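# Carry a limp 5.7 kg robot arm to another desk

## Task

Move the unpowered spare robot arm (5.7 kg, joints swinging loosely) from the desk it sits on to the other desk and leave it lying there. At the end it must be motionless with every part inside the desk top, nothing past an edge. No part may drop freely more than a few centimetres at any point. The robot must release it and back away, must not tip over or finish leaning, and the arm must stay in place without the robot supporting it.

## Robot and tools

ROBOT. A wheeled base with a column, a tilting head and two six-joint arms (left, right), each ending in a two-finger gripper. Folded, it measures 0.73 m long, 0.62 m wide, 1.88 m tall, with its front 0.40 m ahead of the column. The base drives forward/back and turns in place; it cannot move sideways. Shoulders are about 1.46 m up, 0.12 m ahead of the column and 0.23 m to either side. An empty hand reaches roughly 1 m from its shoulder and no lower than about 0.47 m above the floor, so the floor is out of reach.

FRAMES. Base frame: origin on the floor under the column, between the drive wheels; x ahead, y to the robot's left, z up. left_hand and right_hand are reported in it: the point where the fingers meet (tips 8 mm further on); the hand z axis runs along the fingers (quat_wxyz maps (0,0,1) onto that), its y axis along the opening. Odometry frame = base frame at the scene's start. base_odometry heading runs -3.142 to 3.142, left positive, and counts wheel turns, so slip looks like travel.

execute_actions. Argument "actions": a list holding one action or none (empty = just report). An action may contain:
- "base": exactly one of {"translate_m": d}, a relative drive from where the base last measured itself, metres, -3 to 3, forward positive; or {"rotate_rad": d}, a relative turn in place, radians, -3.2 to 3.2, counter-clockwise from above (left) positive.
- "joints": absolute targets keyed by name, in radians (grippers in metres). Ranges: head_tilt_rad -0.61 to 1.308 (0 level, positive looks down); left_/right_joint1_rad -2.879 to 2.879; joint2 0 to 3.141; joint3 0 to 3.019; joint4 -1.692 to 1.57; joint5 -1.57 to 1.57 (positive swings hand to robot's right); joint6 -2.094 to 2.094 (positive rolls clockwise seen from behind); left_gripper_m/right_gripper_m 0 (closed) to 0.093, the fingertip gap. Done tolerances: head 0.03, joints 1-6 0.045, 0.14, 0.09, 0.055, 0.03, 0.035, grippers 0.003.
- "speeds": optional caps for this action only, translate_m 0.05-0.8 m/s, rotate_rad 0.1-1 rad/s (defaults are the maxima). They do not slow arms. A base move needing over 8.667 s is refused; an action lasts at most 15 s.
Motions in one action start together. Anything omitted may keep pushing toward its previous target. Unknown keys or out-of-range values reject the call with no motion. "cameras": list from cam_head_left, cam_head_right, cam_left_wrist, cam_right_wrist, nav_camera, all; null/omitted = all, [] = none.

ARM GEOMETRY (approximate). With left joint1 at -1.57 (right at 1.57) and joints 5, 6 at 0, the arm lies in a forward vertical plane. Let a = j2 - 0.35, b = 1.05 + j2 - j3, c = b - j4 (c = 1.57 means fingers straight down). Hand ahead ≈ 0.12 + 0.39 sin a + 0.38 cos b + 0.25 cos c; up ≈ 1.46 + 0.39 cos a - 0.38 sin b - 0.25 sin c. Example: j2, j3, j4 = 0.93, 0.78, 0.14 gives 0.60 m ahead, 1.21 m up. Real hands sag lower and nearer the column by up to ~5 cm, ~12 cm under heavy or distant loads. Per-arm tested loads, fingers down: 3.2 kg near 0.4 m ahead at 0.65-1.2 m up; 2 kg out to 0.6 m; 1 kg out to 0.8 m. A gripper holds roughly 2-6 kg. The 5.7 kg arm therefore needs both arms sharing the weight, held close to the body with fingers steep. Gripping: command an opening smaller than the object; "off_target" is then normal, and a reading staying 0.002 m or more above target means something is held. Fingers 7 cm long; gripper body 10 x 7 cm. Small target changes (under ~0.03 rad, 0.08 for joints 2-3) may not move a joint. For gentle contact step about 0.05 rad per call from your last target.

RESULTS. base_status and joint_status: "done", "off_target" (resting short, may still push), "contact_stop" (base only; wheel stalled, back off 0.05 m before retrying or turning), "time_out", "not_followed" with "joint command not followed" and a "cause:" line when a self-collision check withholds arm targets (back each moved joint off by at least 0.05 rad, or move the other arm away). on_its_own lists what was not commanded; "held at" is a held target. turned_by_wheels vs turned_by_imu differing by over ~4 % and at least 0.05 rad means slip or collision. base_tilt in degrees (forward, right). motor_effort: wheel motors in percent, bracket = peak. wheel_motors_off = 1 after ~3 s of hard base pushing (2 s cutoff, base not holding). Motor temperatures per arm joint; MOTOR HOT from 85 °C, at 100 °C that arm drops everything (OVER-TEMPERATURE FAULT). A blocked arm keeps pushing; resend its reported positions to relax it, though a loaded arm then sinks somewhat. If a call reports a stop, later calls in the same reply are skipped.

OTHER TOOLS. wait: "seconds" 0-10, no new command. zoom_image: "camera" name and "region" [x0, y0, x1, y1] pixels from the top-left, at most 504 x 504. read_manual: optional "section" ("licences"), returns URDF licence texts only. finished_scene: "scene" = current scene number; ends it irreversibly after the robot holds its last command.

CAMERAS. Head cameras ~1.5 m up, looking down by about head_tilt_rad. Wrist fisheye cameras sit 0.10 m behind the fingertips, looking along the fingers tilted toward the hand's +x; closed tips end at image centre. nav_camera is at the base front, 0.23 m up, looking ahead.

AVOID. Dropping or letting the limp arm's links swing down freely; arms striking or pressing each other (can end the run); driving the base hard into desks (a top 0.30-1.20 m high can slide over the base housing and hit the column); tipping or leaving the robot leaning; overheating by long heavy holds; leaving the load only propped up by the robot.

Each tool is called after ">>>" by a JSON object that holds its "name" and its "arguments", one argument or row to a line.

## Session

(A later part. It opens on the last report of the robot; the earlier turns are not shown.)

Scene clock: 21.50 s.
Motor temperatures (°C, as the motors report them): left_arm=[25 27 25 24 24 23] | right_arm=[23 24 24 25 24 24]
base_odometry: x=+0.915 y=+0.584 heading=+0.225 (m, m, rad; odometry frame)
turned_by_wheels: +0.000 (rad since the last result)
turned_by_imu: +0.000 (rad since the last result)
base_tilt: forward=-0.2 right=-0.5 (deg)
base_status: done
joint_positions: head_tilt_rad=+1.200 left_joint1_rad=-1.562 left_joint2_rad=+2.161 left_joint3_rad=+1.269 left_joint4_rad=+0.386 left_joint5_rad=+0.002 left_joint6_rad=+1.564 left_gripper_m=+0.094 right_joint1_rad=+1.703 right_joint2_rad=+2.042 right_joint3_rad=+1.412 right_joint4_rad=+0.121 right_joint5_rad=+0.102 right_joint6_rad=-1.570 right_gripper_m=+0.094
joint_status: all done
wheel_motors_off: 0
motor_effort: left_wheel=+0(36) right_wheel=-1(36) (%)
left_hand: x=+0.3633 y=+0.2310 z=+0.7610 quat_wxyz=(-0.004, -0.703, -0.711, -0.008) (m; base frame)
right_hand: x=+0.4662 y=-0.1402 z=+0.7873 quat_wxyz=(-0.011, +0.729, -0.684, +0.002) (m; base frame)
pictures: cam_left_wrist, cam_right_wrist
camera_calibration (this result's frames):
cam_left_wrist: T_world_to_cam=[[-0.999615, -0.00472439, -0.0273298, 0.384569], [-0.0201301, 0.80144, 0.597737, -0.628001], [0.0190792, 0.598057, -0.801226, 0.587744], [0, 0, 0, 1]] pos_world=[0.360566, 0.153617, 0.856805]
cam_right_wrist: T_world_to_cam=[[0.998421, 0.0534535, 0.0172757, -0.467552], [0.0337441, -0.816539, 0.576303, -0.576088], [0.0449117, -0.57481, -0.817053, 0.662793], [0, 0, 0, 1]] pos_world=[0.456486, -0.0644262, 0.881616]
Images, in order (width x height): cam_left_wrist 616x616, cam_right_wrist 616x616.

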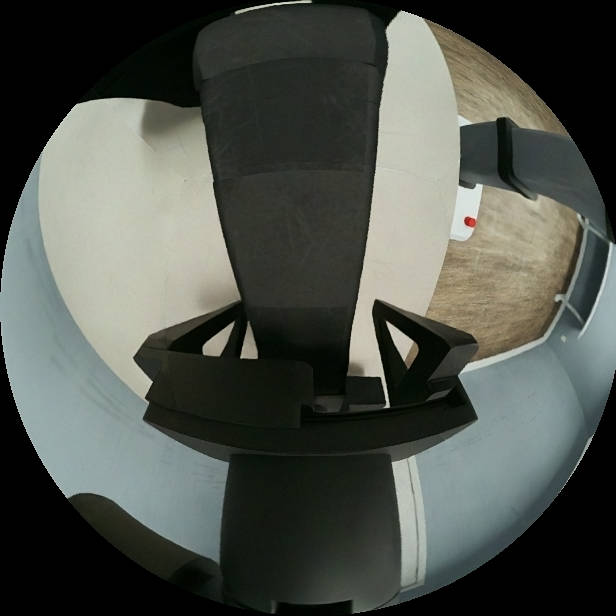

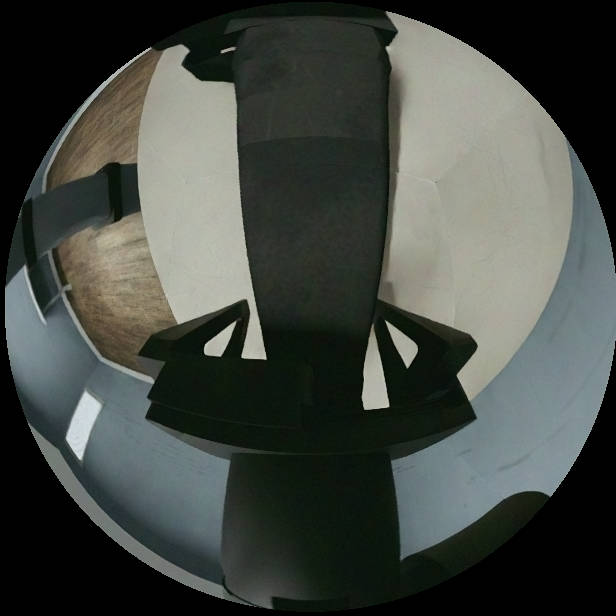

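Good enough. Close both grippers.

>>> {"name": "execute_actions", "arguments": {
  "actions": [
    {"joints": {"left_gripper_m": 0.0, "right_gripper_m": 0.0}}
  ],
  "cameras": ["cam_head_left", "cam_left_wrist", "cam_right_wrist"]
}}

Scene clock: 22.33 s.
Motor temperatures (°C, as the motors report them): left_arm=[25 27 25 24 24 23] | right_arm=[23 24 24 25 24 24]
base_odometry: x=+0.915 y=+0.584 heading=+0.225 (m, m, rad; odometry frame)
turned_by_wheels: +0.000 (rad since the last result)
turned_by_imu: +0.000 (rad since the last result)
base_tilt: forward=-0.2 right=-0.5 (deg)
base_status: not commanded
joint_positions: head_tilt_rad=+1.200 left_joint1_rad=-1.562 left_joint2_rad=+2.161 left_joint3_rad=+1.272 left_joint4_rad=+0.385 left_joint5_rad=+0.001 left_joint6_rad=+1.561 left_gripper_m=+0.054 right_joint1_rad=+1.703 right_joint2_rad=+2.042 right_joint3_rad=+1.415 right_joint4_rad=+0.120 right_joint5_rad=+0.102 right_joint6_rad=-1.578 right_gripper_m=+0.053
joint_status: left_gripper_m off_target (ended at +0.054, target +0.000); right_gripper_m off_target (ended at +0.053, target +0.000)
wheel_motors_off: 0
motor_effort: left_wheel=-1(1) right_wheel=-2(0) (%)
left_hand: x=+0.3655 y=+0.2311 z=+0.7606 quat_wxyz=(-0.005, -0.702, -0.712, -0.009) (m; base frame)
right_hand: x=+0.4680 y=-0.1400 z=+0.7872 quat_wxyz=(-0.012, +0.732, -0.681, +0.003) (m; base frame)
pictures: cam_head_left, cam_left_wrist, cam_right_wrist
camera_calibration (this result's frames):
cam_head_left: T_world_to_cam=[[-0.047919, -0.99874, 0.0149192, 0.0328119], [-0.897333, 0.0364832, -0.439843, 0.708339], [0.438745, -0.0344643, -0.897951, 1.29413], [0, 0, 0, 1]] pos_world=[0.0693958, 0.0515294, 1.47313]
cam_left_wrist: T_world_to_cam=[[-0.999508, -0.00774732, -0.0304004, 0.389833], [-0.0243965, 0.801169, 0.597941, -0.626301], [0.0197234, 0.598389, -0.800963, 0.586805], [0, 0, 0, 1]] pos_world=[0.362788, 0.153655, 0.856351]
cam_right_wrist: T_world_to_cam=[[0.997928, 0.061142, 0.0200279, -0.470223], [0.0384448, -0.816277, 0.57638, -0.578204], [0.0515893, -0.574415, -0.816937, 0.65954], [0, 0, 0, 1]] pos_world=[0.457453, -0.0643745, 0.881485]
Images, in order (width x height): cam_head_left 504x504, cam_left_wrist 616x616, cam_right_wrist 616x616.

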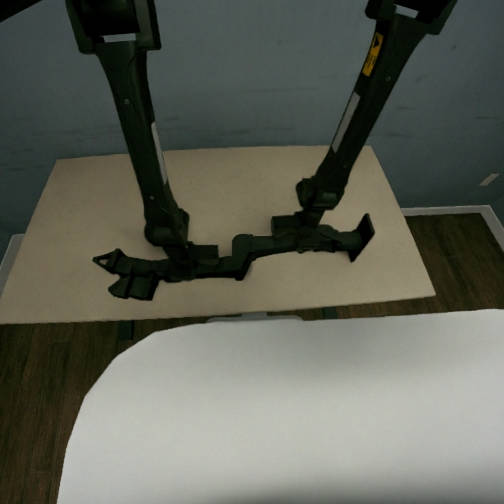

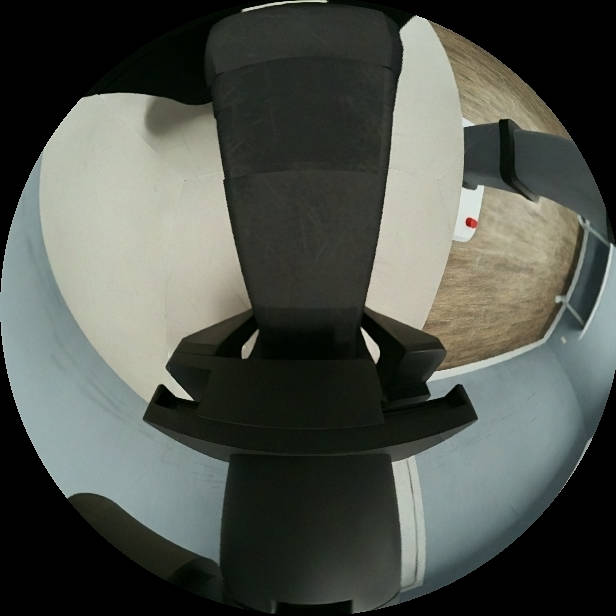

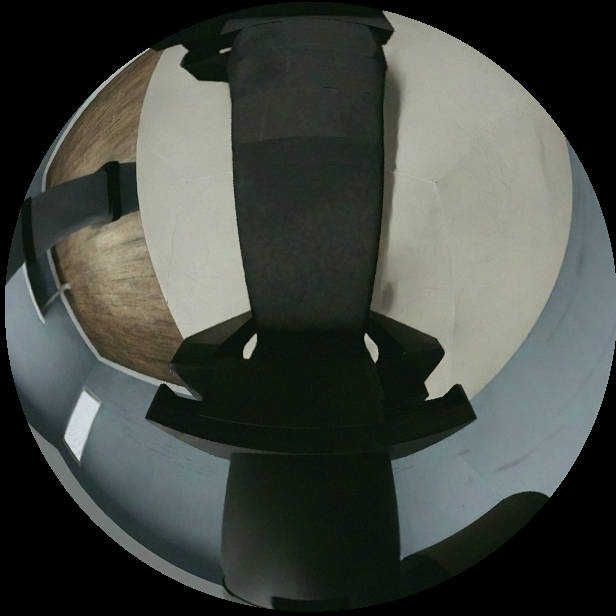

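>>> {"name": "execute_actions", "arguments": {
  "actions": [
    {"joints": {"left_joint2_rad": 2.09, "left_joint3_rad": 1.25, "right_joint2_rad": 1.95, "right_joint3_rad": 1.40}}
  ],
  "cameras": ["cam_head_left"]
}}

Scene clock: 23.13 s.
Motor temperatures (°C, as the motors report them): left_arm=[25 27 25 24 24 23] | right_arm=[23 24 24 25 24 24]
base_odometry: x=+0.915 y=+0.584 heading=+0.225 (m, m, rad; odometry frame)
turned_by_wheels: +0.000 (rad since the last result)
turned_by_imu: +0.000 (rad since the last result)
base_tilt: forward=-0.2 right=-0.4 (deg)
base_status: not commanded
joint_positions: head_tilt_rad=+1.200 left_joint1_rad=-1.562 left_joint2_rad=+2.157 left_joint3_rad=+1.272 left_joint4_rad=+0.382 left_joint5_rad=+0.001 left_joint6_rad=+1.561 left_gripper_m=+0.054 right_joint1_rad=+1.703 right_joint2_rad=+2.039 right_joint3_rad=+1.415 right_joint4_rad=+0.120 right_joint5_rad=+0.102 right_joint6_rad=-1.578 right_gripper_m=+0.053
joint_status: all done
wheel_motors_off: 0
motor_effort: left_wheel=+0(0) right_wheel=+0(0) (%)
left_hand: x=+0.3674 y=+0.2311 z=+0.7615 quat_wxyz=(-0.005, -0.702, -0.712, -0.010) (m; base frame)
right_hand: x=+0.4701 y=-0.1399 z=+0.7883 quat_wxyz=(-0.013, +0.732, -0.681, +0.004) (m; base frame)
pictures: cam_head_left
camera_calibration (this result's frames):
cam_head_left: T_world_to_cam=[[-0.047919, -0.99874, 0.0149192, 0.0328119], [-0.897333, 0.0364832, -0.439843, 0.708339], [0.438745, -0.0344643, -0.897951, 1.29413], [0, 0, 0, 1]] pos_world=[0.0693958, 0.0515294, 1.47313]
Images, in order (width x height): cam_head_left 504x504.

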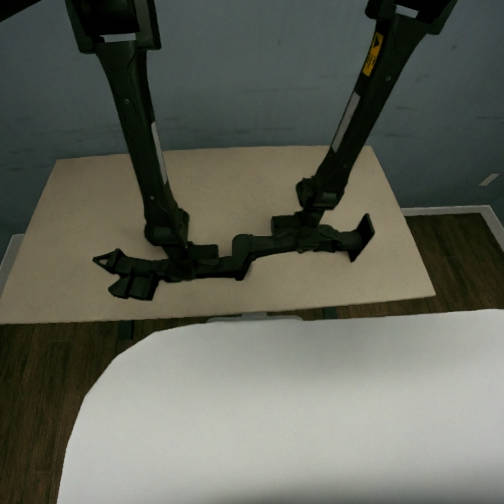

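>>> {"name": "execute_actions", "arguments": {
  "actions": [
    {"joints": {"left_joint2_rad": 2.03, "left_joint3_rad": 1.19, "right_joint2_rad": 1.88, "right_joint3_rad": 1.36}}
  ],
  "cameras": ["cam_head_left"]
}}

Scene clock: 23.97 s.
Motor temperatures (°C, as the motors report them): left_arm=[25 27 25 24 24 23] | right_arm=[23 24 24 25 24 24]
base_odometry: x=+0.915 y=+0.584 heading=+0.225 (m, m, rad; odometry frame)
turned_by_wheels: +0.000 (rad since the last result)
turned_by_imu: +0.000 (rad since the last result)
base_tilt: forward=-0.2 right=-0.5 (deg)
base_status: not commanded
joint_positions: head_tilt_rad=+1.200 left_joint1_rad=-1.562 left_joint2_rad=+2.111 left_joint3_rad=+1.238 left_joint4_rad=+0.380 left_joint5_rad=+0.002 left_joint6_rad=+1.563 left_gripper_m=+0.054 right_joint1_rad=+1.703 right_joint2_rad=+1.995 right_joint3_rad=+1.384 right_joint4_rad=+0.120 right_joint5_rad=+0.098 right_joint6_rad=-1.578 right_gripper_m=+0.053
joint_status: all done
wheel_motors_off: 0
motor_effort: left_wheel=+0(1) right_wheel=-1(1) (%)
left_hand: x=+0.3778 y=+0.2310 z=+0.7772 quat_wxyz=(-0.009, -0.703, -0.711, -0.013) (m; base frame)
right_hand: x=+0.4799 y=-0.1405 z=+0.8048 quat_wxyz=(-0.019, +0.731, -0.682, +0.006) (m; base frame)
pictures: cam_head_left
camera_calibration (this result's frames):
cam_head_left: T_world_to_cam=[[-0.047919, -0.99874, 0.0149192, 0.0328119], [-0.897333, 0.0364832, -0.439843, 0.708339], [0.438745, -0.0344643, -0.897951, 1.29413], [0, 0, 0, 1]] pos_world=[0.0693958, 0.0515294, 1.47313]
Images, in order (width x height): cam_head_left 504x504.

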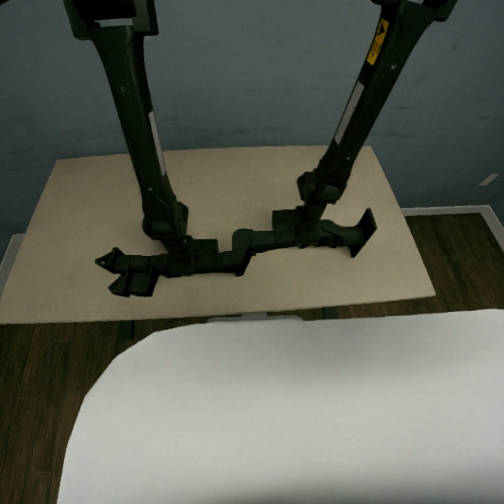

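>>> {"name": "execute_actions", "arguments": {
  "actions": [
    {"joints": {"left_joint2_rad": 1.96, "left_joint3_rad": 1.08, "left_joint4_rad": 0.415, "right_joint1_rad": 1.715, "right_joint2_rad": 1.80, "right_joint3_rad": 1.255, "right_joint4_rad": 0.138}}
  ],
  "cameras": ["cam_head_left", "cam_left_wrist", "cam_right_wrist"]
}}

Scene clock: 25.27 s.
Motor temperatures (°C, as the motors report them): left_arm=[25 27 25 24 24 23] | right_arm=[23 24 24 25 24 24]
base_odometry: x=+0.915 y=+0.584 heading=+0.225 (m, m, rad; odometry frame)
turned_by_wheels: +0.000 (rad since the last result)
turned_by_imu: +0.000 (rad since the last result)
base_tilt: forward=-0.2 right=-0.5 (deg)
base_status: not commanded
joint_positions: head_tilt_rad=+1.200 left_joint1_rad=-1.562 left_joint2_rad=+2.027 left_joint3_rad=+1.130 left_joint4_rad=+0.402 left_joint5_rad=+0.004 left_joint6_rad=+1.565 left_gripper_m=+0.054 right_joint1_rad=+1.709 right_joint2_rad=+1.903 right_joint3_rad=+1.275 right_joint4_rad=+0.137 right_joint5_rad=+0.098 right_joint6_rad=-1.573 right_gripper_m=+0.053
joint_status: all done
wheel_motors_off: 0
motor_effort: left_wheel=+0(1) right_wheel=+1(1) (%)
left_hand: x=+0.3743 y=+0.2302 z=+0.8125 quat_wxyz=(-0.009, -0.703, -0.711, -0.012) (m; base frame)
right_hand: x=+0.4745 y=-0.1411 z=+0.8408 quat_wxyz=(-0.021, +0.730, -0.683, +0.005) (m; base frame)
pictures: cam_head_left, cam_left_wrist, cam_right_wrist
camera_calibration (this result's frames):
cam_head_left: T_world_to_cam=[[-0.047919, -0.99874, 0.0149192, 0.0328119], [-0.897333, 0.0364832, -0.439843, 0.708339], [0.438745, -0.0344643, -0.897951, 1.29413], [0, 0, 0, 1]] pos_world=[0.0693958, 0.0515294, 1.47313]
cam_left_wrist: T_world_to_cam=[[-0.999196, -0.00388927, -0.0399073, 0.40685], [-0.0269039, 0.803009, 0.595359, -0.653803], [0.0297304, 0.595954, -0.802468, 0.626791], [0, 0, 0, 1]] pos_world=[0.370298, 0.153054, 0.908463]
cam_right_wrist: T_world_to_cam=[[0.997742, 0.0568785, 0.0357203, -0.491364], [0.0265082, -0.822133, 0.568677, -0.598934], [0.0617124, -0.566446, -0.821785, 0.702796], [0, 0, 0, 1]] pos_world=[0.46276, -0.0663594, 0.935699]
Images, in order (width x height): cam_head_left 504x504, cam_left_wrist 616x616, cam_right_wrist 616x616.

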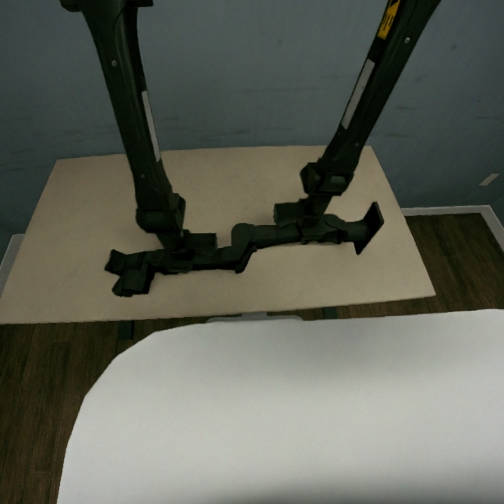

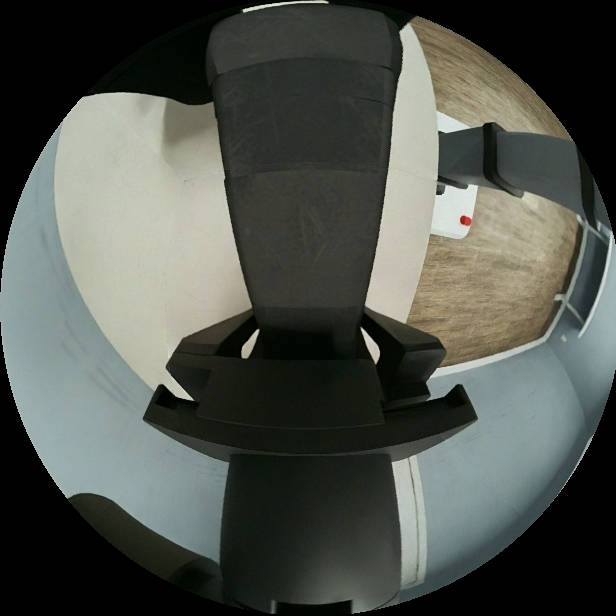

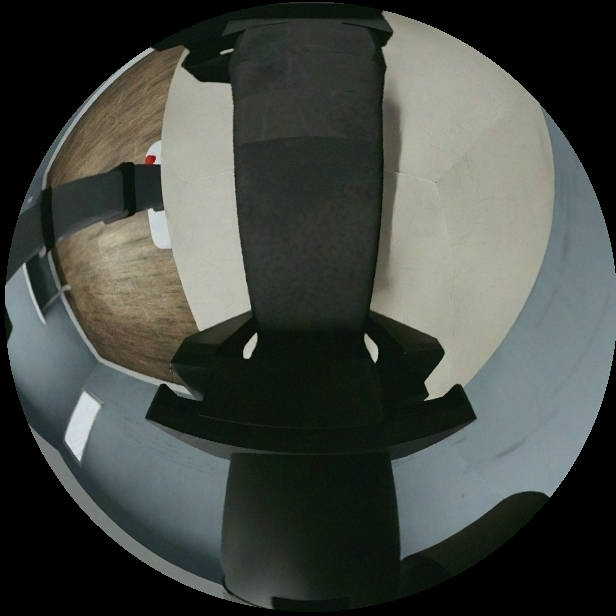

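>>> {"name": "zoom_image", "arguments": {
  "camera": "cam_head_left",
  "region": [80, 200, 220, 320]
}}

Region (80, 200, 220, 320) of cam_head_left's 504x504 image, scaled by 3.600, with more detail than that image has; it fills the top 432 rows of this view, and the rest is white.

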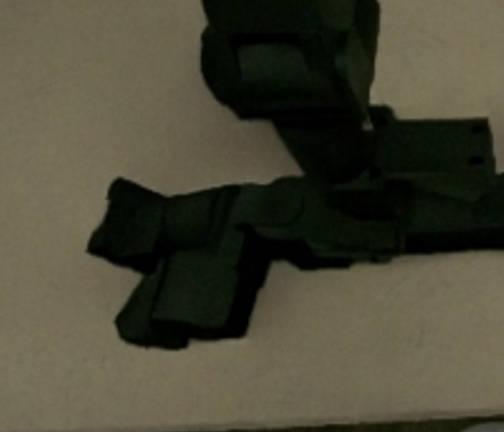

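>>> {"name": "execute_actions", "arguments": {
  "actions": [
    {"joints": {"left_joint2_rad": 1.89, "left_joint3_rad": 0.967, "left_joint4_rad": 0.445, "right_joint1_rad": 1.725, "right_joint2_rad": 1.717, "right_joint3_rad": 1.146, "right_joint4_rad": 0.148, "right_joint5_rad": 0.115}}
  ],
  "cameras": ["cam_head_left"]
}}

>>> {"name": "zoom_image", "arguments": {
  "camera": "cam_head_left",
  "region": [80, 200, 220, 320]
}}

Scene clock: 26.57 s.
Motor temperatures (°C, as the motors report them): left_arm=[25 27 25 24 24 23] | right_arm=[23 24 24 25 24 24]
base_odometry: x=+0.915 y=+0.584 heading=+0.225 (m, m, rad; odometry frame)
turned_by_wheels: +0.000 (rad since the last result)
turned_by_imu: +0.000 (rad since the last result)
base_tilt: forward=-0.2 right=-0.4 (deg)
base_status: not commanded
joint_positions: head_tilt_rad=+1.200 left_joint1_rad=-1.566 left_joint2_rad=+1.963 left_joint3_rad=+1.034 left_joint4_rad=+0.430 left_joint5_rad=+0.011 left_joint6_rad=+1.561 left_gripper_m=+0.054 right_joint1_rad=+1.716 right_joint2_rad=+1.817 right_joint3_rad=+1.169 right_joint4_rad=+0.150 right_joint5_rad=+0.118 right_joint6_rad=-1.570 right_gripper_m=+0.053
joint_status: all done
wheel_motors_off: 0
motor_effort: left_wheel=+0(1) right_wheel=-1(2) (%)
left_hand: x=+0.3633 y=+0.2262 z=+0.8416 quat_wxyz=(-0.011, -0.703, -0.711, -0.006) (m; base frame)
right_hand: x=+0.4632 y=-0.1440 z=+0.8748 quat_wxyz=(-0.014, +0.731, -0.682, +0.007) (m; base frame)
pictures: cam_head_left
camera_calibration (this result's frames):
cam_head_left: T_world_to_cam=[[-0.047919, -0.99874, 0.0149192, 0.0328119], [-0.897333, 0.0364832, -0.439843, 0.708339], [0.438745, -0.0344643, -0.897951, 1.29413], [0, 0, 0, 1]] pos_world=[0.0693958, 0.0515294, 1.47313]
Images, in order (width x height): cam_head_left 504x504.

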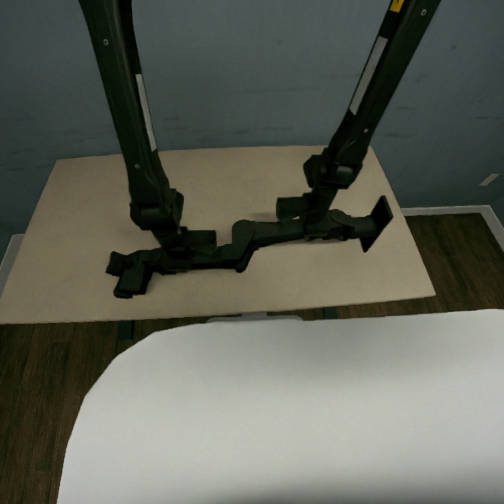

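Region (80, 200, 220, 320) of cam_head_left's 504x504 image, scaled by 3.600, with more detail than that image has; it fills the top 432 rows of this view, and the rest is white.

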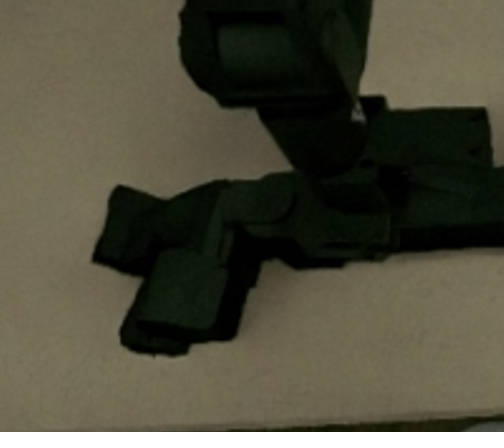

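>>> {"name": "execute_actions", "arguments": {
  "actions": [
    {"joints": {"left_joint2_rad": 1.79, "left_joint3_rad": 0.887, "left_joint4_rad": 0.40, "right_joint1_rad": 1.735, "right_joint2_rad": 1.635, "right_joint3_rad": 1.098, "right_joint4_rad": 0.104, "right_joint5_rad": 0.12}}
  ],
  "cameras": ["cam_head_left"]
}}

>>> {"name": "zoom_image", "arguments": {
  "camera": "cam_head_left",
  "region": [80, 200, 220, 320]
}}

Scene clock: 27.80 s.
Motor temperatures (°C, as the motors report them): left_arm=[25 27 25 24 24 23] | right_arm=[23 25 24 25 24 24]
base_odometry: x=+0.915 y=+0.584 heading=+0.225 (m, m, rad; odometry frame)
turned_by_wheels: +0.000 (rad since the last result)
turned_by_imu: +0.000 (rad since the last result)
base_tilt: forward=-0.2 right=-0.5 (deg)
base_status: not commanded
joint_positions: head_tilt_rad=+1.200 left_joint1_rad=-1.566 left_joint2_rad=+1.869 left_joint3_rad=+0.948 left_joint4_rad=+0.404 left_joint5_rad=+0.005 left_joint6_rad=+1.557 left_gripper_m=+0.054 right_joint1_rad=+1.724 right_joint2_rad=+1.739 right_joint3_rad=+1.114 right_joint4_rad=+0.113 right_joint5_rad=+0.118 right_joint6_rad=-1.570 right_gripper_m=+0.053
joint_status: all done
wheel_motors_off: 0
motor_effort: left_wheel=+0(1) right_wheel=+0(2) (%)
left_hand: x=+0.3621 y=+0.2271 z=+0.8764 quat_wxyz=(-0.003, -0.701, -0.713, -0.002) (m; base frame)
right_hand: x=+0.4640 y=-0.1425 z=+0.9036 quat_wxyz=(-0.011, +0.733, -0.680, +0.000) (m; base frame)
pictures: cam_head_left
camera_calibration (this result's frames):
cam_head_left: T_world_to_cam=[[-0.047919, -0.99874, 0.0149192, 0.0328119], [-0.897333, 0.0364832, -0.439843, 0.708339], [0.438745, -0.0344643, -0.897951, 1.29413], [0, 0, 0, 1]] pos_world=[0.0693958, 0.0515294, 1.47313]
Images, in order (width x height): cam_head_left 504x504.

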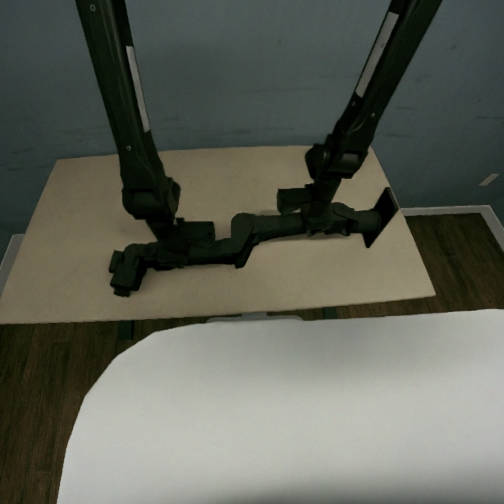

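Region (80, 200, 220, 320) of cam_head_left's 504x504 image, scaled by 3.600, with more detail than that image has; it fills the top 432 rows of this view, and the rest is white.

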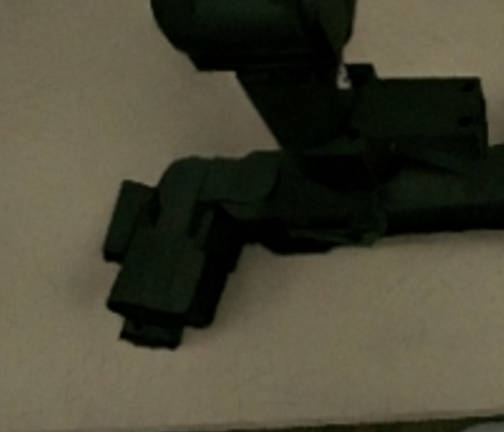

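>>> {"name": "execute_actions", "arguments": {
  "actions": [
    {"joints": {"left_joint2_rad": 1.70, "left_joint3_rad": 0.83, "left_joint4_rad": 0.385, "right_joint1_rad": 1.742, "right_joint2_rad": 1.552, "right_joint3_rad": 1.06, "right_joint4_rad": 0.07, "right_joint5_rad": 0.127}}
  ],
  "cameras": ["cam_head_left"]
}}

>>> {"name": "zoom_image", "arguments": {
  "camera": "cam_head_left",
  "region": [70, 190, 210, 310]
}}

Scene clock: 29.03 s.
Motor temperatures (°C, as the motors report them): left_arm=[25 27 25 24 24 23] | right_arm=[23 25 24 25 24 24]
base_odometry: x=+0.915 y=+0.584 heading=+0.225 (m, m, rad; odometry frame)
turned_by_wheels: +0.000 (rad since the last result)
turned_by_imu: +0.000 (rad since the last result)
base_tilt: forward=-0.2 right=-0.4 (deg)
base_status: not commanded
joint_positions: head_tilt_rad=+1.200 left_joint1_rad=-1.566 left_joint2_rad=+1.784 left_joint3_rad=+0.894 left_joint4_rad=+0.387 left_joint5_rad=+0.005 left_joint6_rad=+1.554 left_gripper_m=+0.054 right_joint1_rad=+1.731 right_joint2_rad=+1.655 right_joint3_rad=+1.071 right_joint4_rad=+0.082 right_joint5_rad=+0.123 right_joint6_rad=-1.570 right_gripper_m=+0.053
joint_status: all done
wheel_motors_off: 0
motor_effort: left_wheel=+0(1) right_wheel=+0(3) (%)
left_hand: x=+0.3732 y=+0.2270 z=+0.9047 quat_wxyz=(-0.007, -0.700, -0.714, -0.007) (m; base frame)
right_hand: x=+0.4750 y=-0.1422 z=+0.9343 quat_wxyz=(-0.015, +0.733, -0.680, +0.003) (m; base frame)
pictures: cam_head_left
camera_calibration (this result's frames):
cam_head_left: T_world_to_cam=[[-0.047919, -0.99874, 0.0149192, 0.0328119], [-0.897333, 0.0364832, -0.439843, 0.708339], [0.438745, -0.0344643, -0.897951, 1.29413], [0, 0, 0, 1]] pos_world=[0.0693958, 0.0515294, 1.47313]
Images, in order (width x height): cam_head_left 504x504.

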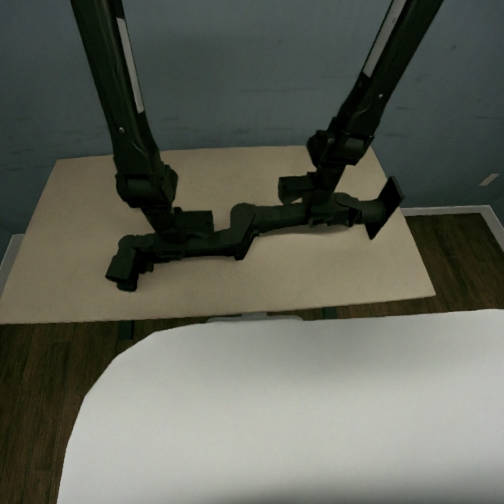

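Region (70, 190, 210, 310) of cam_head_left's 504x504 image, scaled by 3.600, with more detail than that image has; it fills the top 432 rows of this view, and the rest is white.

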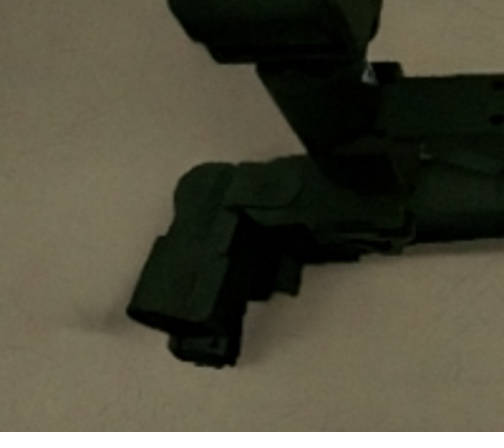

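>>> {"name": "execute_actions", "arguments": {
  "actions": [
    {"joints": {"left_joint2_rad": 1.545, "left_joint3_rad": 0.71, "left_joint4_rad": 0.348, "right_joint1_rad": 1.757, "right_joint2_rad": 1.406, "right_joint3_rad": 0.962, "right_joint4_rad": 0.02, "right_joint5_rad": 0.14}}
  ],
  "cameras": ["cam_head_left", "cam_left_wrist", "cam_right_wrist"]
}}

Scene clock: 30.17 s.
Motor temperatures (°C, as the motors report them): left_arm=[25 27 26 24 24 23] | right_arm=[23 25 24 25 24 24]
base_odometry: x=+0.915 y=+0.584 heading=+0.225 (m, m, rad; odometry frame)
turned_by_wheels: +0.000 (rad since the last result)
turned_by_imu: +0.000 (rad since the last result)
base_tilt: forward=-0.1 right=-0.5 (deg)
base_status: not commanded
joint_positions: head_tilt_rad=+1.200 left_joint1_rad=-1.569 left_joint2_rad=+1.628 left_joint3_rad=+0.767 left_joint4_rad=+0.348 left_joint5_rad=+0.005 left_joint6_rad=+1.549 left_gripper_m=+0.054 right_joint1_rad=+1.747 right_joint2_rad=+1.502 right_joint3_rad=+0.965 right_joint4_rad=+0.025 right_joint5_rad=+0.139 right_joint6_rad=-1.564 right_gripper_m=+0.053
joint_status: all done
wheel_motors_off: 0
motor_effort: left_wheel=+0(2) right_wheel=+1(2) (%)
left_hand: x=+0.3688 y=+0.2247 z=+0.9595 quat_wxyz=(-0.005, -0.699, -0.715, -0.002) (m; base frame)
right_hand: x=+0.4709 y=-0.1431 z=+0.9895 quat_wxyz=(-0.011, +0.735, -0.679, +0.001) (m; base frame)
pictures: cam_head_left, cam_left_wrist, cam_right_wrist
camera_calibration (this result's frames):
cam_head_left: T_world_to_cam=[[-0.047919, -0.99874, 0.0149192, 0.0328119], [-0.897333, 0.0364832, -0.439843, 0.708339], [0.438745, -0.0344643, -0.897951, 1.29413], [0, 0, 0, 1]] pos_world=[0.0693958, 0.0515294, 1.47313]
cam_left_wrist: T_world_to_cam=[[-0.999632, -0.016963, -0.0211457, 0.392334], [-0.0261707, 0.807288, 0.589578, -0.732668], [0.00706966, 0.589914, -0.807435, 0.762656], [0, 0, 0, 1]] pos_world=[0.367623, 0.148227, 1.05606]
cam_right_wrist: T_world_to_cam=[[0.997499, 0.0686152, 0.0169608, -0.47263], [0.0463838, -0.816544, 0.575416, -0.700278], [0.0533315, -0.573191, -0.817685, 0.822969], [0, 0, 0, 1]] pos_world=[0.460039, -0.0676606, 1.0839]
Images, in order (width x height): cam_head_left 504x504, cam_left_wrist 616x616, cam_right_wrist 616x616.

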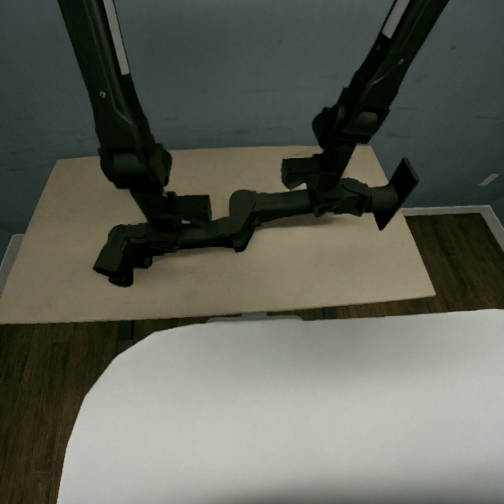

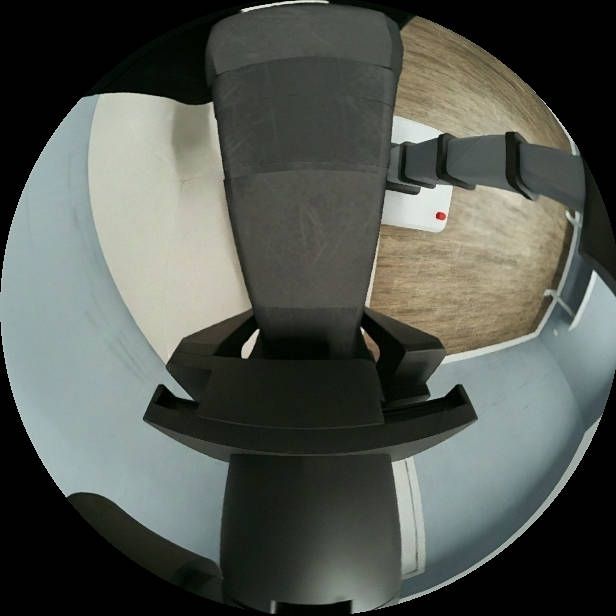

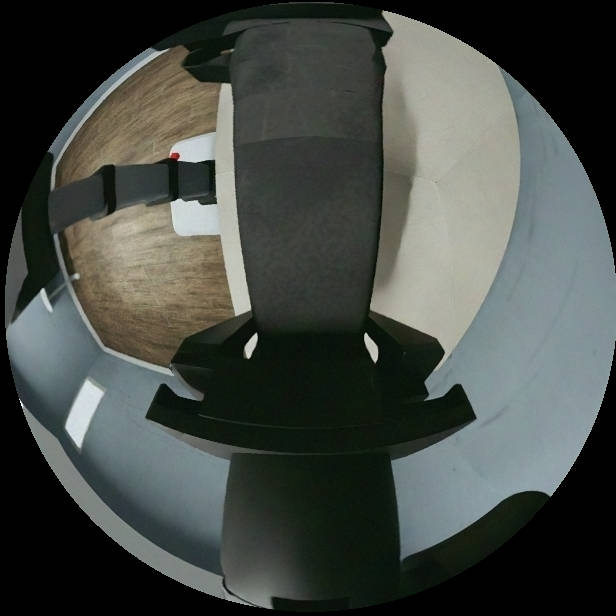

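>>> {"name": "execute_actions", "arguments": {
  "actions": [
    {"base": {"translate_m": -1.5}, "speeds": {"translate_m": 0.4}, "joints": {"head_tilt_rad": 1.0}}
  ],
  "cameras": ["cam_head_left", "nav_camera"]
}}

Scene clock: 35.37 s.
Motor temperatures (°C, as the motors report them): left_arm=[25 28 26 24 24 23] | right_arm=[23 25 24 25 24 24]
base_odometry: x=-0.547 y=+0.249 heading=+0.226 (m, m, rad; odometry frame)
turned_by_wheels: +0.001 (rad since the last result)
turned_by_imu: +0.004 (rad since the last result)
base_tilt: forward=-0.2 right=-0.4 (deg)
base_status: done
joint_positions: head_tilt_rad=+1.013 left_joint1_rad=-1.569 left_joint2_rad=+1.628 left_joint3_rad=+0.763 left_joint4_rad=+0.345 left_joint5_rad=+0.007 left_joint6_rad=+1.549 left_gripper_m=+0.054 right_joint1_rad=+1.747 right_joint2_rad=+1.502 right_joint3_rad=+0.960 right_joint4_rad=+0.023 right_joint5_rad=+0.139 right_joint6_rad=-1.562 right_gripper_m=+0.053
joint_status: all done
wheel_motors_off: 0
motor_effort: left_wheel=+2(37) right_wheel=-1(36) (%)
left_hand: x=+0.3656 y=+0.2245 z=+0.9600 quat_wxyz=(-0.003, -0.699, -0.715, +0.001) (m; base frame)
right_hand: x=+0.4679 y=-0.1434 z=+0.9896 quat_wxyz=(-0.009, +0.734, -0.679, -0.001) (m; base frame)
pictures: cam_head_left, nav_camera
camera_calibration (this result's frames):
cam_head_left: T_world_to_cam=[[-0.0498545, -0.99874, 0.00577422, 0.0469919], [-0.800204, 0.0364832, -0.598617, 0.947995], [0.597652, -0.0344643, -0.801014, 1.1369], [0, 0, 0, 1]] pos_world=[0.0814592, 0.0515294, 1.47789]
Images, in order (width x height): cam_head_left 504x504, nav_camera 504x504.

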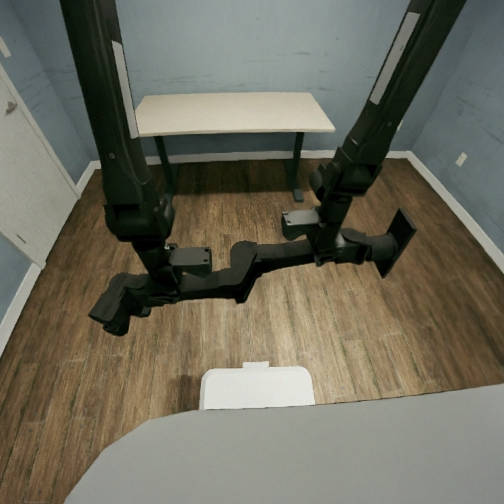

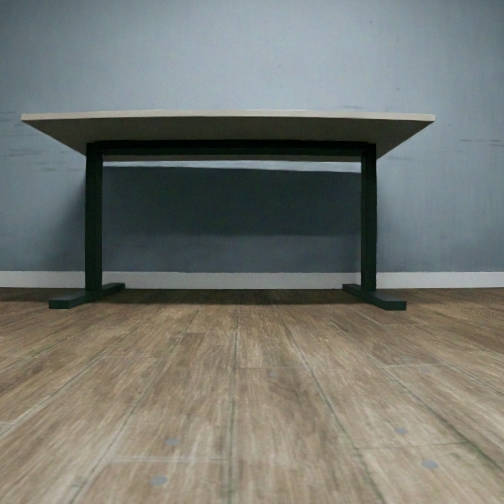

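>>> {"name": "execute_actions", "arguments": {
  "actions": [
    {"base": {"rotate_rad": -3.14}, "speeds": {"rotate_rad": 0.6}}
  ],
  "cameras": ["cam_head_left", "cam_head_right", "nav_camera"]
}}

Scene clock: 41.77 s.
Motor temperatures (°C, as the motors report them): left_arm=[25 28 26 24 24 23] | right_arm=[23 25 24 25 24 24]
base_odometry: x=-0.547 y=+0.249 heading=-2.913 (m, m, rad; odometry frame)
turned_by_wheels: -3.139 (rad since the last result)
turned_by_imu: -3.138 (rad since the last result)
base_tilt: forward=-0.1 right=-0.4 (deg)
base_status: done
joint_positions: head_tilt_rad=+1.013 left_joint1_rad=-1.571 left_joint2_rad=+1.628 left_joint3_rad=+0.766 left_joint4_rad=+0.346 left_joint5_rad=+0.005 left_joint6_rad=+1.550 left_gripper_m=+0.054 right_joint1_rad=+1.745 right_joint2_rad=+1.502 right_joint3_rad=+0.962 right_joint4_rad=+0.023 right_joint5_rad=+0.139 right_joint6_rad=-1.562 right_gripper_m=+0.053
joint_status: not commanded
wheel_motors_off: 0
motor_effort: left_wheel=+3(41) right_wheel=-4(44) (%)
left_hand: x=+0.3677 y=+0.2236 z=+0.9596 quat_wxyz=(-0.004, -0.700, -0.715, -0.001) (m; base frame)
right_hand: x=+0.4692 y=-0.1444 z=+0.9895 quat_wxyz=(-0.009, +0.734, -0.679, +0.000) (m; base frame)
pictures: cam_head_left, cam_head_right, nav_camera
camera_calibration (this result's frames):
cam_head_left: T_world_to_cam=[[-0.0498545, -0.99874, 0.00577422, 0.0469919], [-0.800204, 0.0364832, -0.598617, 0.947995], [0.597652, -0.0344643, -0.801014, 1.1369], [0, 0, 0, 1]] pos_world=[0.0814592, 0.0515294, 1.47789]
cam_head_right: T_world_to_cam=[[-0.0409232, -0.998611, 0.0331804, -0.0879375], [-0.802581, 0.0130735, -0.5964, 0.945343], [0.595138, -0.0510365, -0.802001, 1.13559], [0, 0, 0, 1]] pos_world=[0.0792825, -0.0422178, 1.47747]
Images, in order (width x height): cam_head_left 504x504, cam_head_right 504x504, nav_camera 504x504.

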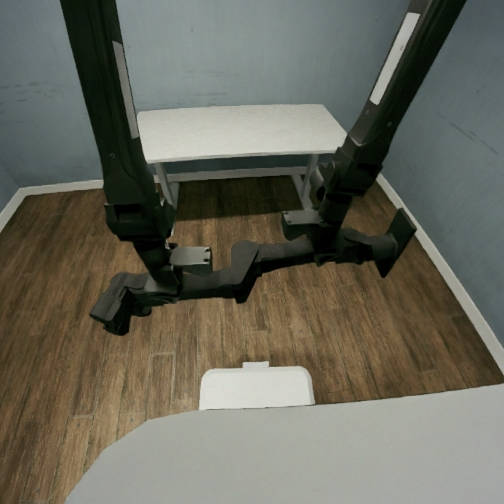

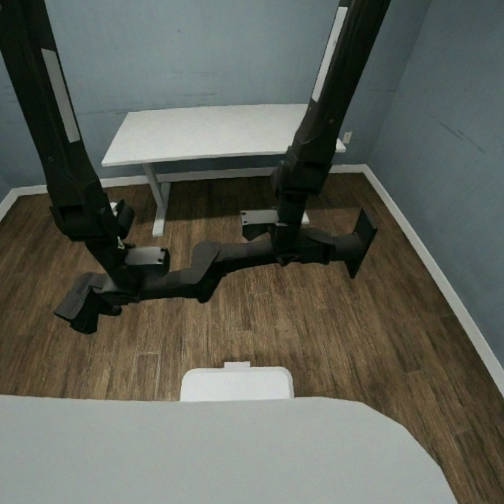

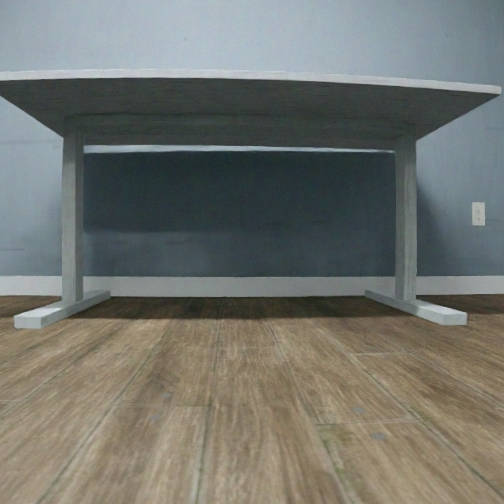

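>>> {"name": "execute_actions", "arguments": {
  "actions": [
    {"base": {"rotate_rad": 0.08}, "speeds": {"rotate_rad": 0.3}}
  ],
  "cameras": []
}}

>>> {"name": "execute_actions", "arguments": {
  "actions": [
    {"base": {"translate_m": 0.85}, "speeds": {"translate_m": 0.4}, "joints": {"head_tilt_rad": 1.1}}
  ],
  "cameras": ["cam_head_left", "cam_head_right", "nav_camera"]
}}

Scene clock: 43.70 s.
Motor temperatures (°C, as the motors report them): left_arm=[25 28 26 24 24 23] | right_arm=[23 25 24 25 24 24]
base_odometry: x=-0.547 y=+0.249 heading=-2.834 (m, m, rad; odometry frame)
turned_by_wheels: +0.079 (rad since the last result)
turned_by_imu: +0.080 (rad since the last result)
base_tilt: forward=-0.2 right=-0.4 (deg)
base_status: done
joint_positions: head_tilt_rad=+1.013 left_joint1_rad=-1.563 left_joint2_rad=+1.628 left_joint3_rad=+0.766 left_joint4_rad=+0.346 left_joint5_rad=+0.010 left_joint6_rad=+1.550 left_gripper_m=+0.054 right_joint1_rad=+1.752 right_joint2_rad=+1.502 right_joint3_rad=+0.965 right_joint4_rad=+0.023 right_joint5_rad=+0.140 right_joint6_rad=-1.561 right_gripper_m=+0.053
joint_status: not commanded
wheel_motors_off: 0
motor_effort: left_wheel=-3(18) right_wheel=+5(23) (%)
left_hand: x=+0.3677 y=+0.2272 z=+0.9596 quat_wxyz=(-0.004, -0.698, -0.716, -0.001) (m; base frame)
right_hand: x=+0.4706 y=-0.1402 z=+0.9900 quat_wxyz=(-0.012, +0.735, -0.678, +0.000) (m; base frame)
pictures: none
No camera images: the call's "cameras" was empty. Leave "cameras" out to get every camera's image.

Scene clock: 46.97 s.
Motor temperatures (°C, as the motors report them): left_arm=[25 28 26 24 24 23] | right_arm=[23 25 24 25 24 24]
base_odometry: x=-1.357 y=-0.008 heading=-2.835 (m, m, rad; odometry frame)
turned_by_wheels: -0.001 (rad since the last result)
turned_by_imu: -0.002 (rad since the last result)
base_tilt: forward=-0.2 right=-0.5 (deg)
base_status: done
joint_positions: head_tilt_rad=+1.100 left_joint1_rad=-1.564 left_joint2_rad=+1.628 left_joint3_rad=+0.774 left_joint4_rad=+0.346 left_joint5_rad=+0.009 left_joint6_rad=+1.550 left_gripper_m=+0.054 right_joint1_rad=+1.751 right_joint2_rad=+1.502 right_joint3_rad=+0.970 right_joint4_rad=+0.023 right_joint5_rad=+0.141 right_joint6_rad=-1.563 right_gripper_m=+0.053
joint_status: all done
wheel_motors_off: 0
motor_effort: left_wheel=-1(40) right_wheel=+2(60) (%)
left_hand: x=+0.3724 y=+0.2272 z=+0.9587 quat_wxyz=(-0.006, -0.698, -0.716, -0.005) (m; base frame)
right_hand: x=+0.4739 y=-0.1406 z=+0.9900 quat_wxyz=(-0.013, +0.735, -0.678, +0.002) (m; base frame)
pictures: cam_head_left, cam_head_right, nav_camera
camera_calibration (this result's frames):
cam_head_left: T_world_to_cam=[[-0.0491706, -0.99874, 0.0100527, 0.0403688], [-0.848854, 0.0364832, -0.527368, 0.840703], [0.526336, -0.0344643, -0.849578, 1.21526], [0, 0, 0, 1]] pos_world=[0.0759849, 0.0515294, 1.47541]
cam_head_right: T_world_to_cam=[[-0.0379088, -0.998611, 0.0365865, -0.0933336], [-0.85103, 0.0130735, -0.524954, 0.837738], [0.523746, -0.0510365, -0.850344, 1.21361], [0, 0, 0, 1]] pos_world=[0.0737797, -0.0422178, 1.47517]
Images, in order (width x height): cam_head_left 504x504, cam_head_right 504x504, nav_camera 504x504.

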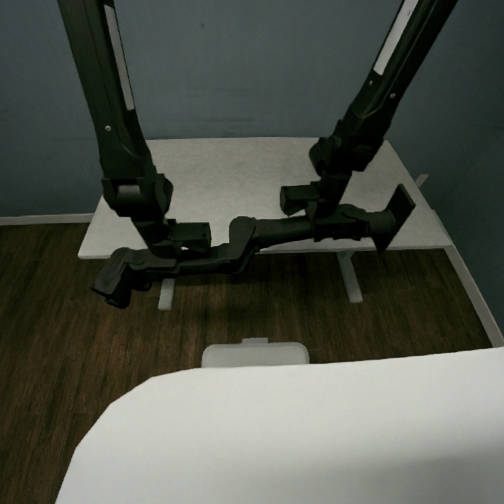

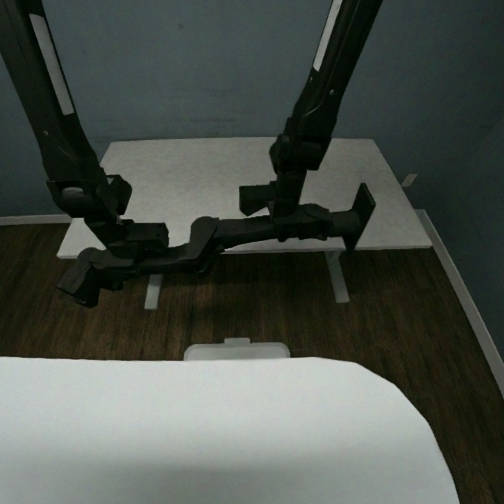

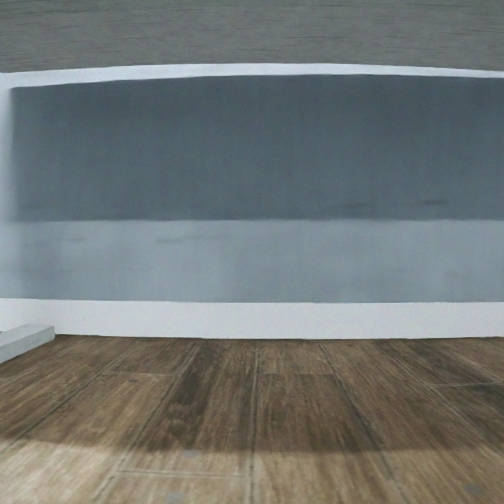

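>>> {"name": "execute_actions", "arguments": {
  "actions": [
    {"base": {"translate_m": 0.37}, "speeds": {"translate_m": 0.25}, "joints": {"head_tilt_rad": 1.2}}
  ],
  "cameras": ["cam_head_left", "cam_left_wrist", "cam_right_wrist"]
}}

Scene clock: 49.80 s.
Motor temperatures (°C, as the motors report them): left_arm=[25 28 26 24 24 23] | right_arm=[23 26 24 25 24 24]
base_odometry: x=-1.710 y=-0.119 heading=-2.836 (m, m, rad; odometry frame)
turned_by_wheels: -0.001 (rad since the last result)
turned_by_imu: -0.001 (rad since the last result)
base_tilt: forward=-0.3 right=-0.4 (deg)
base_status: done
joint_positions: head_tilt_rad=+1.198 left_joint1_rad=-1.564 left_joint2_rad=+1.629 left_joint3_rad=+0.772 left_joint4_rad=+0.345 left_joint5_rad=+0.008 left_joint6_rad=+1.550 left_gripper_m=+0.054 right_joint1_rad=+1.751 right_joint2_rad=+1.502 right_joint3_rad=+0.970 right_joint4_rad=+0.022 right_joint5_rad=+0.141 right_joint6_rad=-1.563 right_gripper_m=+0.053
joint_status: all done
wheel_motors_off: 0
motor_effort: left_wheel=-1(37) right_wheel=+1(41) (%)
left_hand: x=+0.3710 y=+0.2271 z=+0.9588 quat_wxyz=(-0.005, -0.699, -0.716, -0.004) (m; base frame)
right_hand: x=+0.4730 y=-0.1409 z=+0.9898 quat_wxyz=(-0.012, +0.735, -0.678, +0.001) (m; base frame)
pictures: cam_head_left, cam_left_wrist, cam_right_wrist
camera_calibration (this result's frames):
cam_head_left: T_world_to_cam=[[-0.0479393, -0.99874, 0.0148536, 0.0329138], [-0.896731, 0.0364832, -0.44107, 0.710198], [0.439972, -0.0344643, -0.89735, 1.29314], [0, 0, 0, 1]] pos_world=[0.0694872, 0.0515294, 1.47316]
cam_left_wrist: T_world_to_cam=[[-0.999574, -0.0178425, -0.0230913, 0.396563], [-0.0280418, 0.806291, 0.590854, -0.734438], [0.00807596, 0.59125, -0.806448, 0.759031], [0, 0, 0, 1]] pos_world=[0.369669, 0.150469, 1.05522]
cam_right_wrist: T_world_to_cam=[[0.997449, 0.0688831, 0.0187442, -0.476612], [0.0456368, -0.817184, 0.574567, -0.697593], [0.0548954, -0.572246, -0.818243, 0.824339], [0, 0, 0, 1]] pos_world=[0.46198, -0.0655073, 1.08426]
Images, in order (width x height): cam_head_left 504x504, cam_left_wrist 616x616, cam_right_wrist 616x616.

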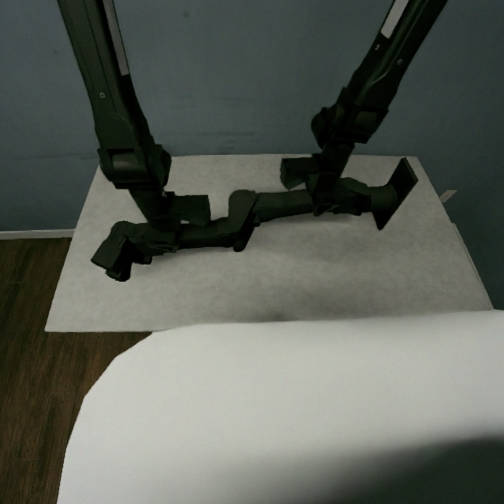

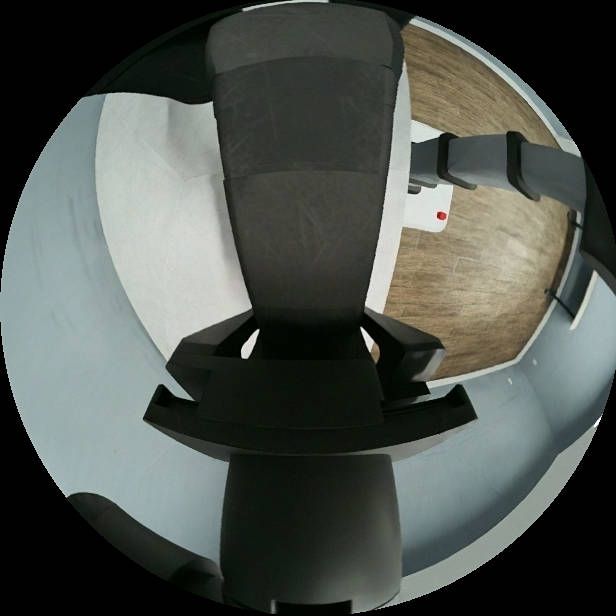

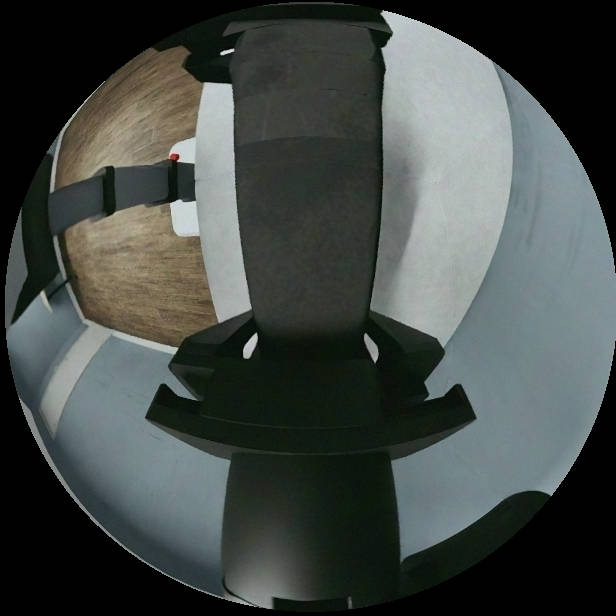

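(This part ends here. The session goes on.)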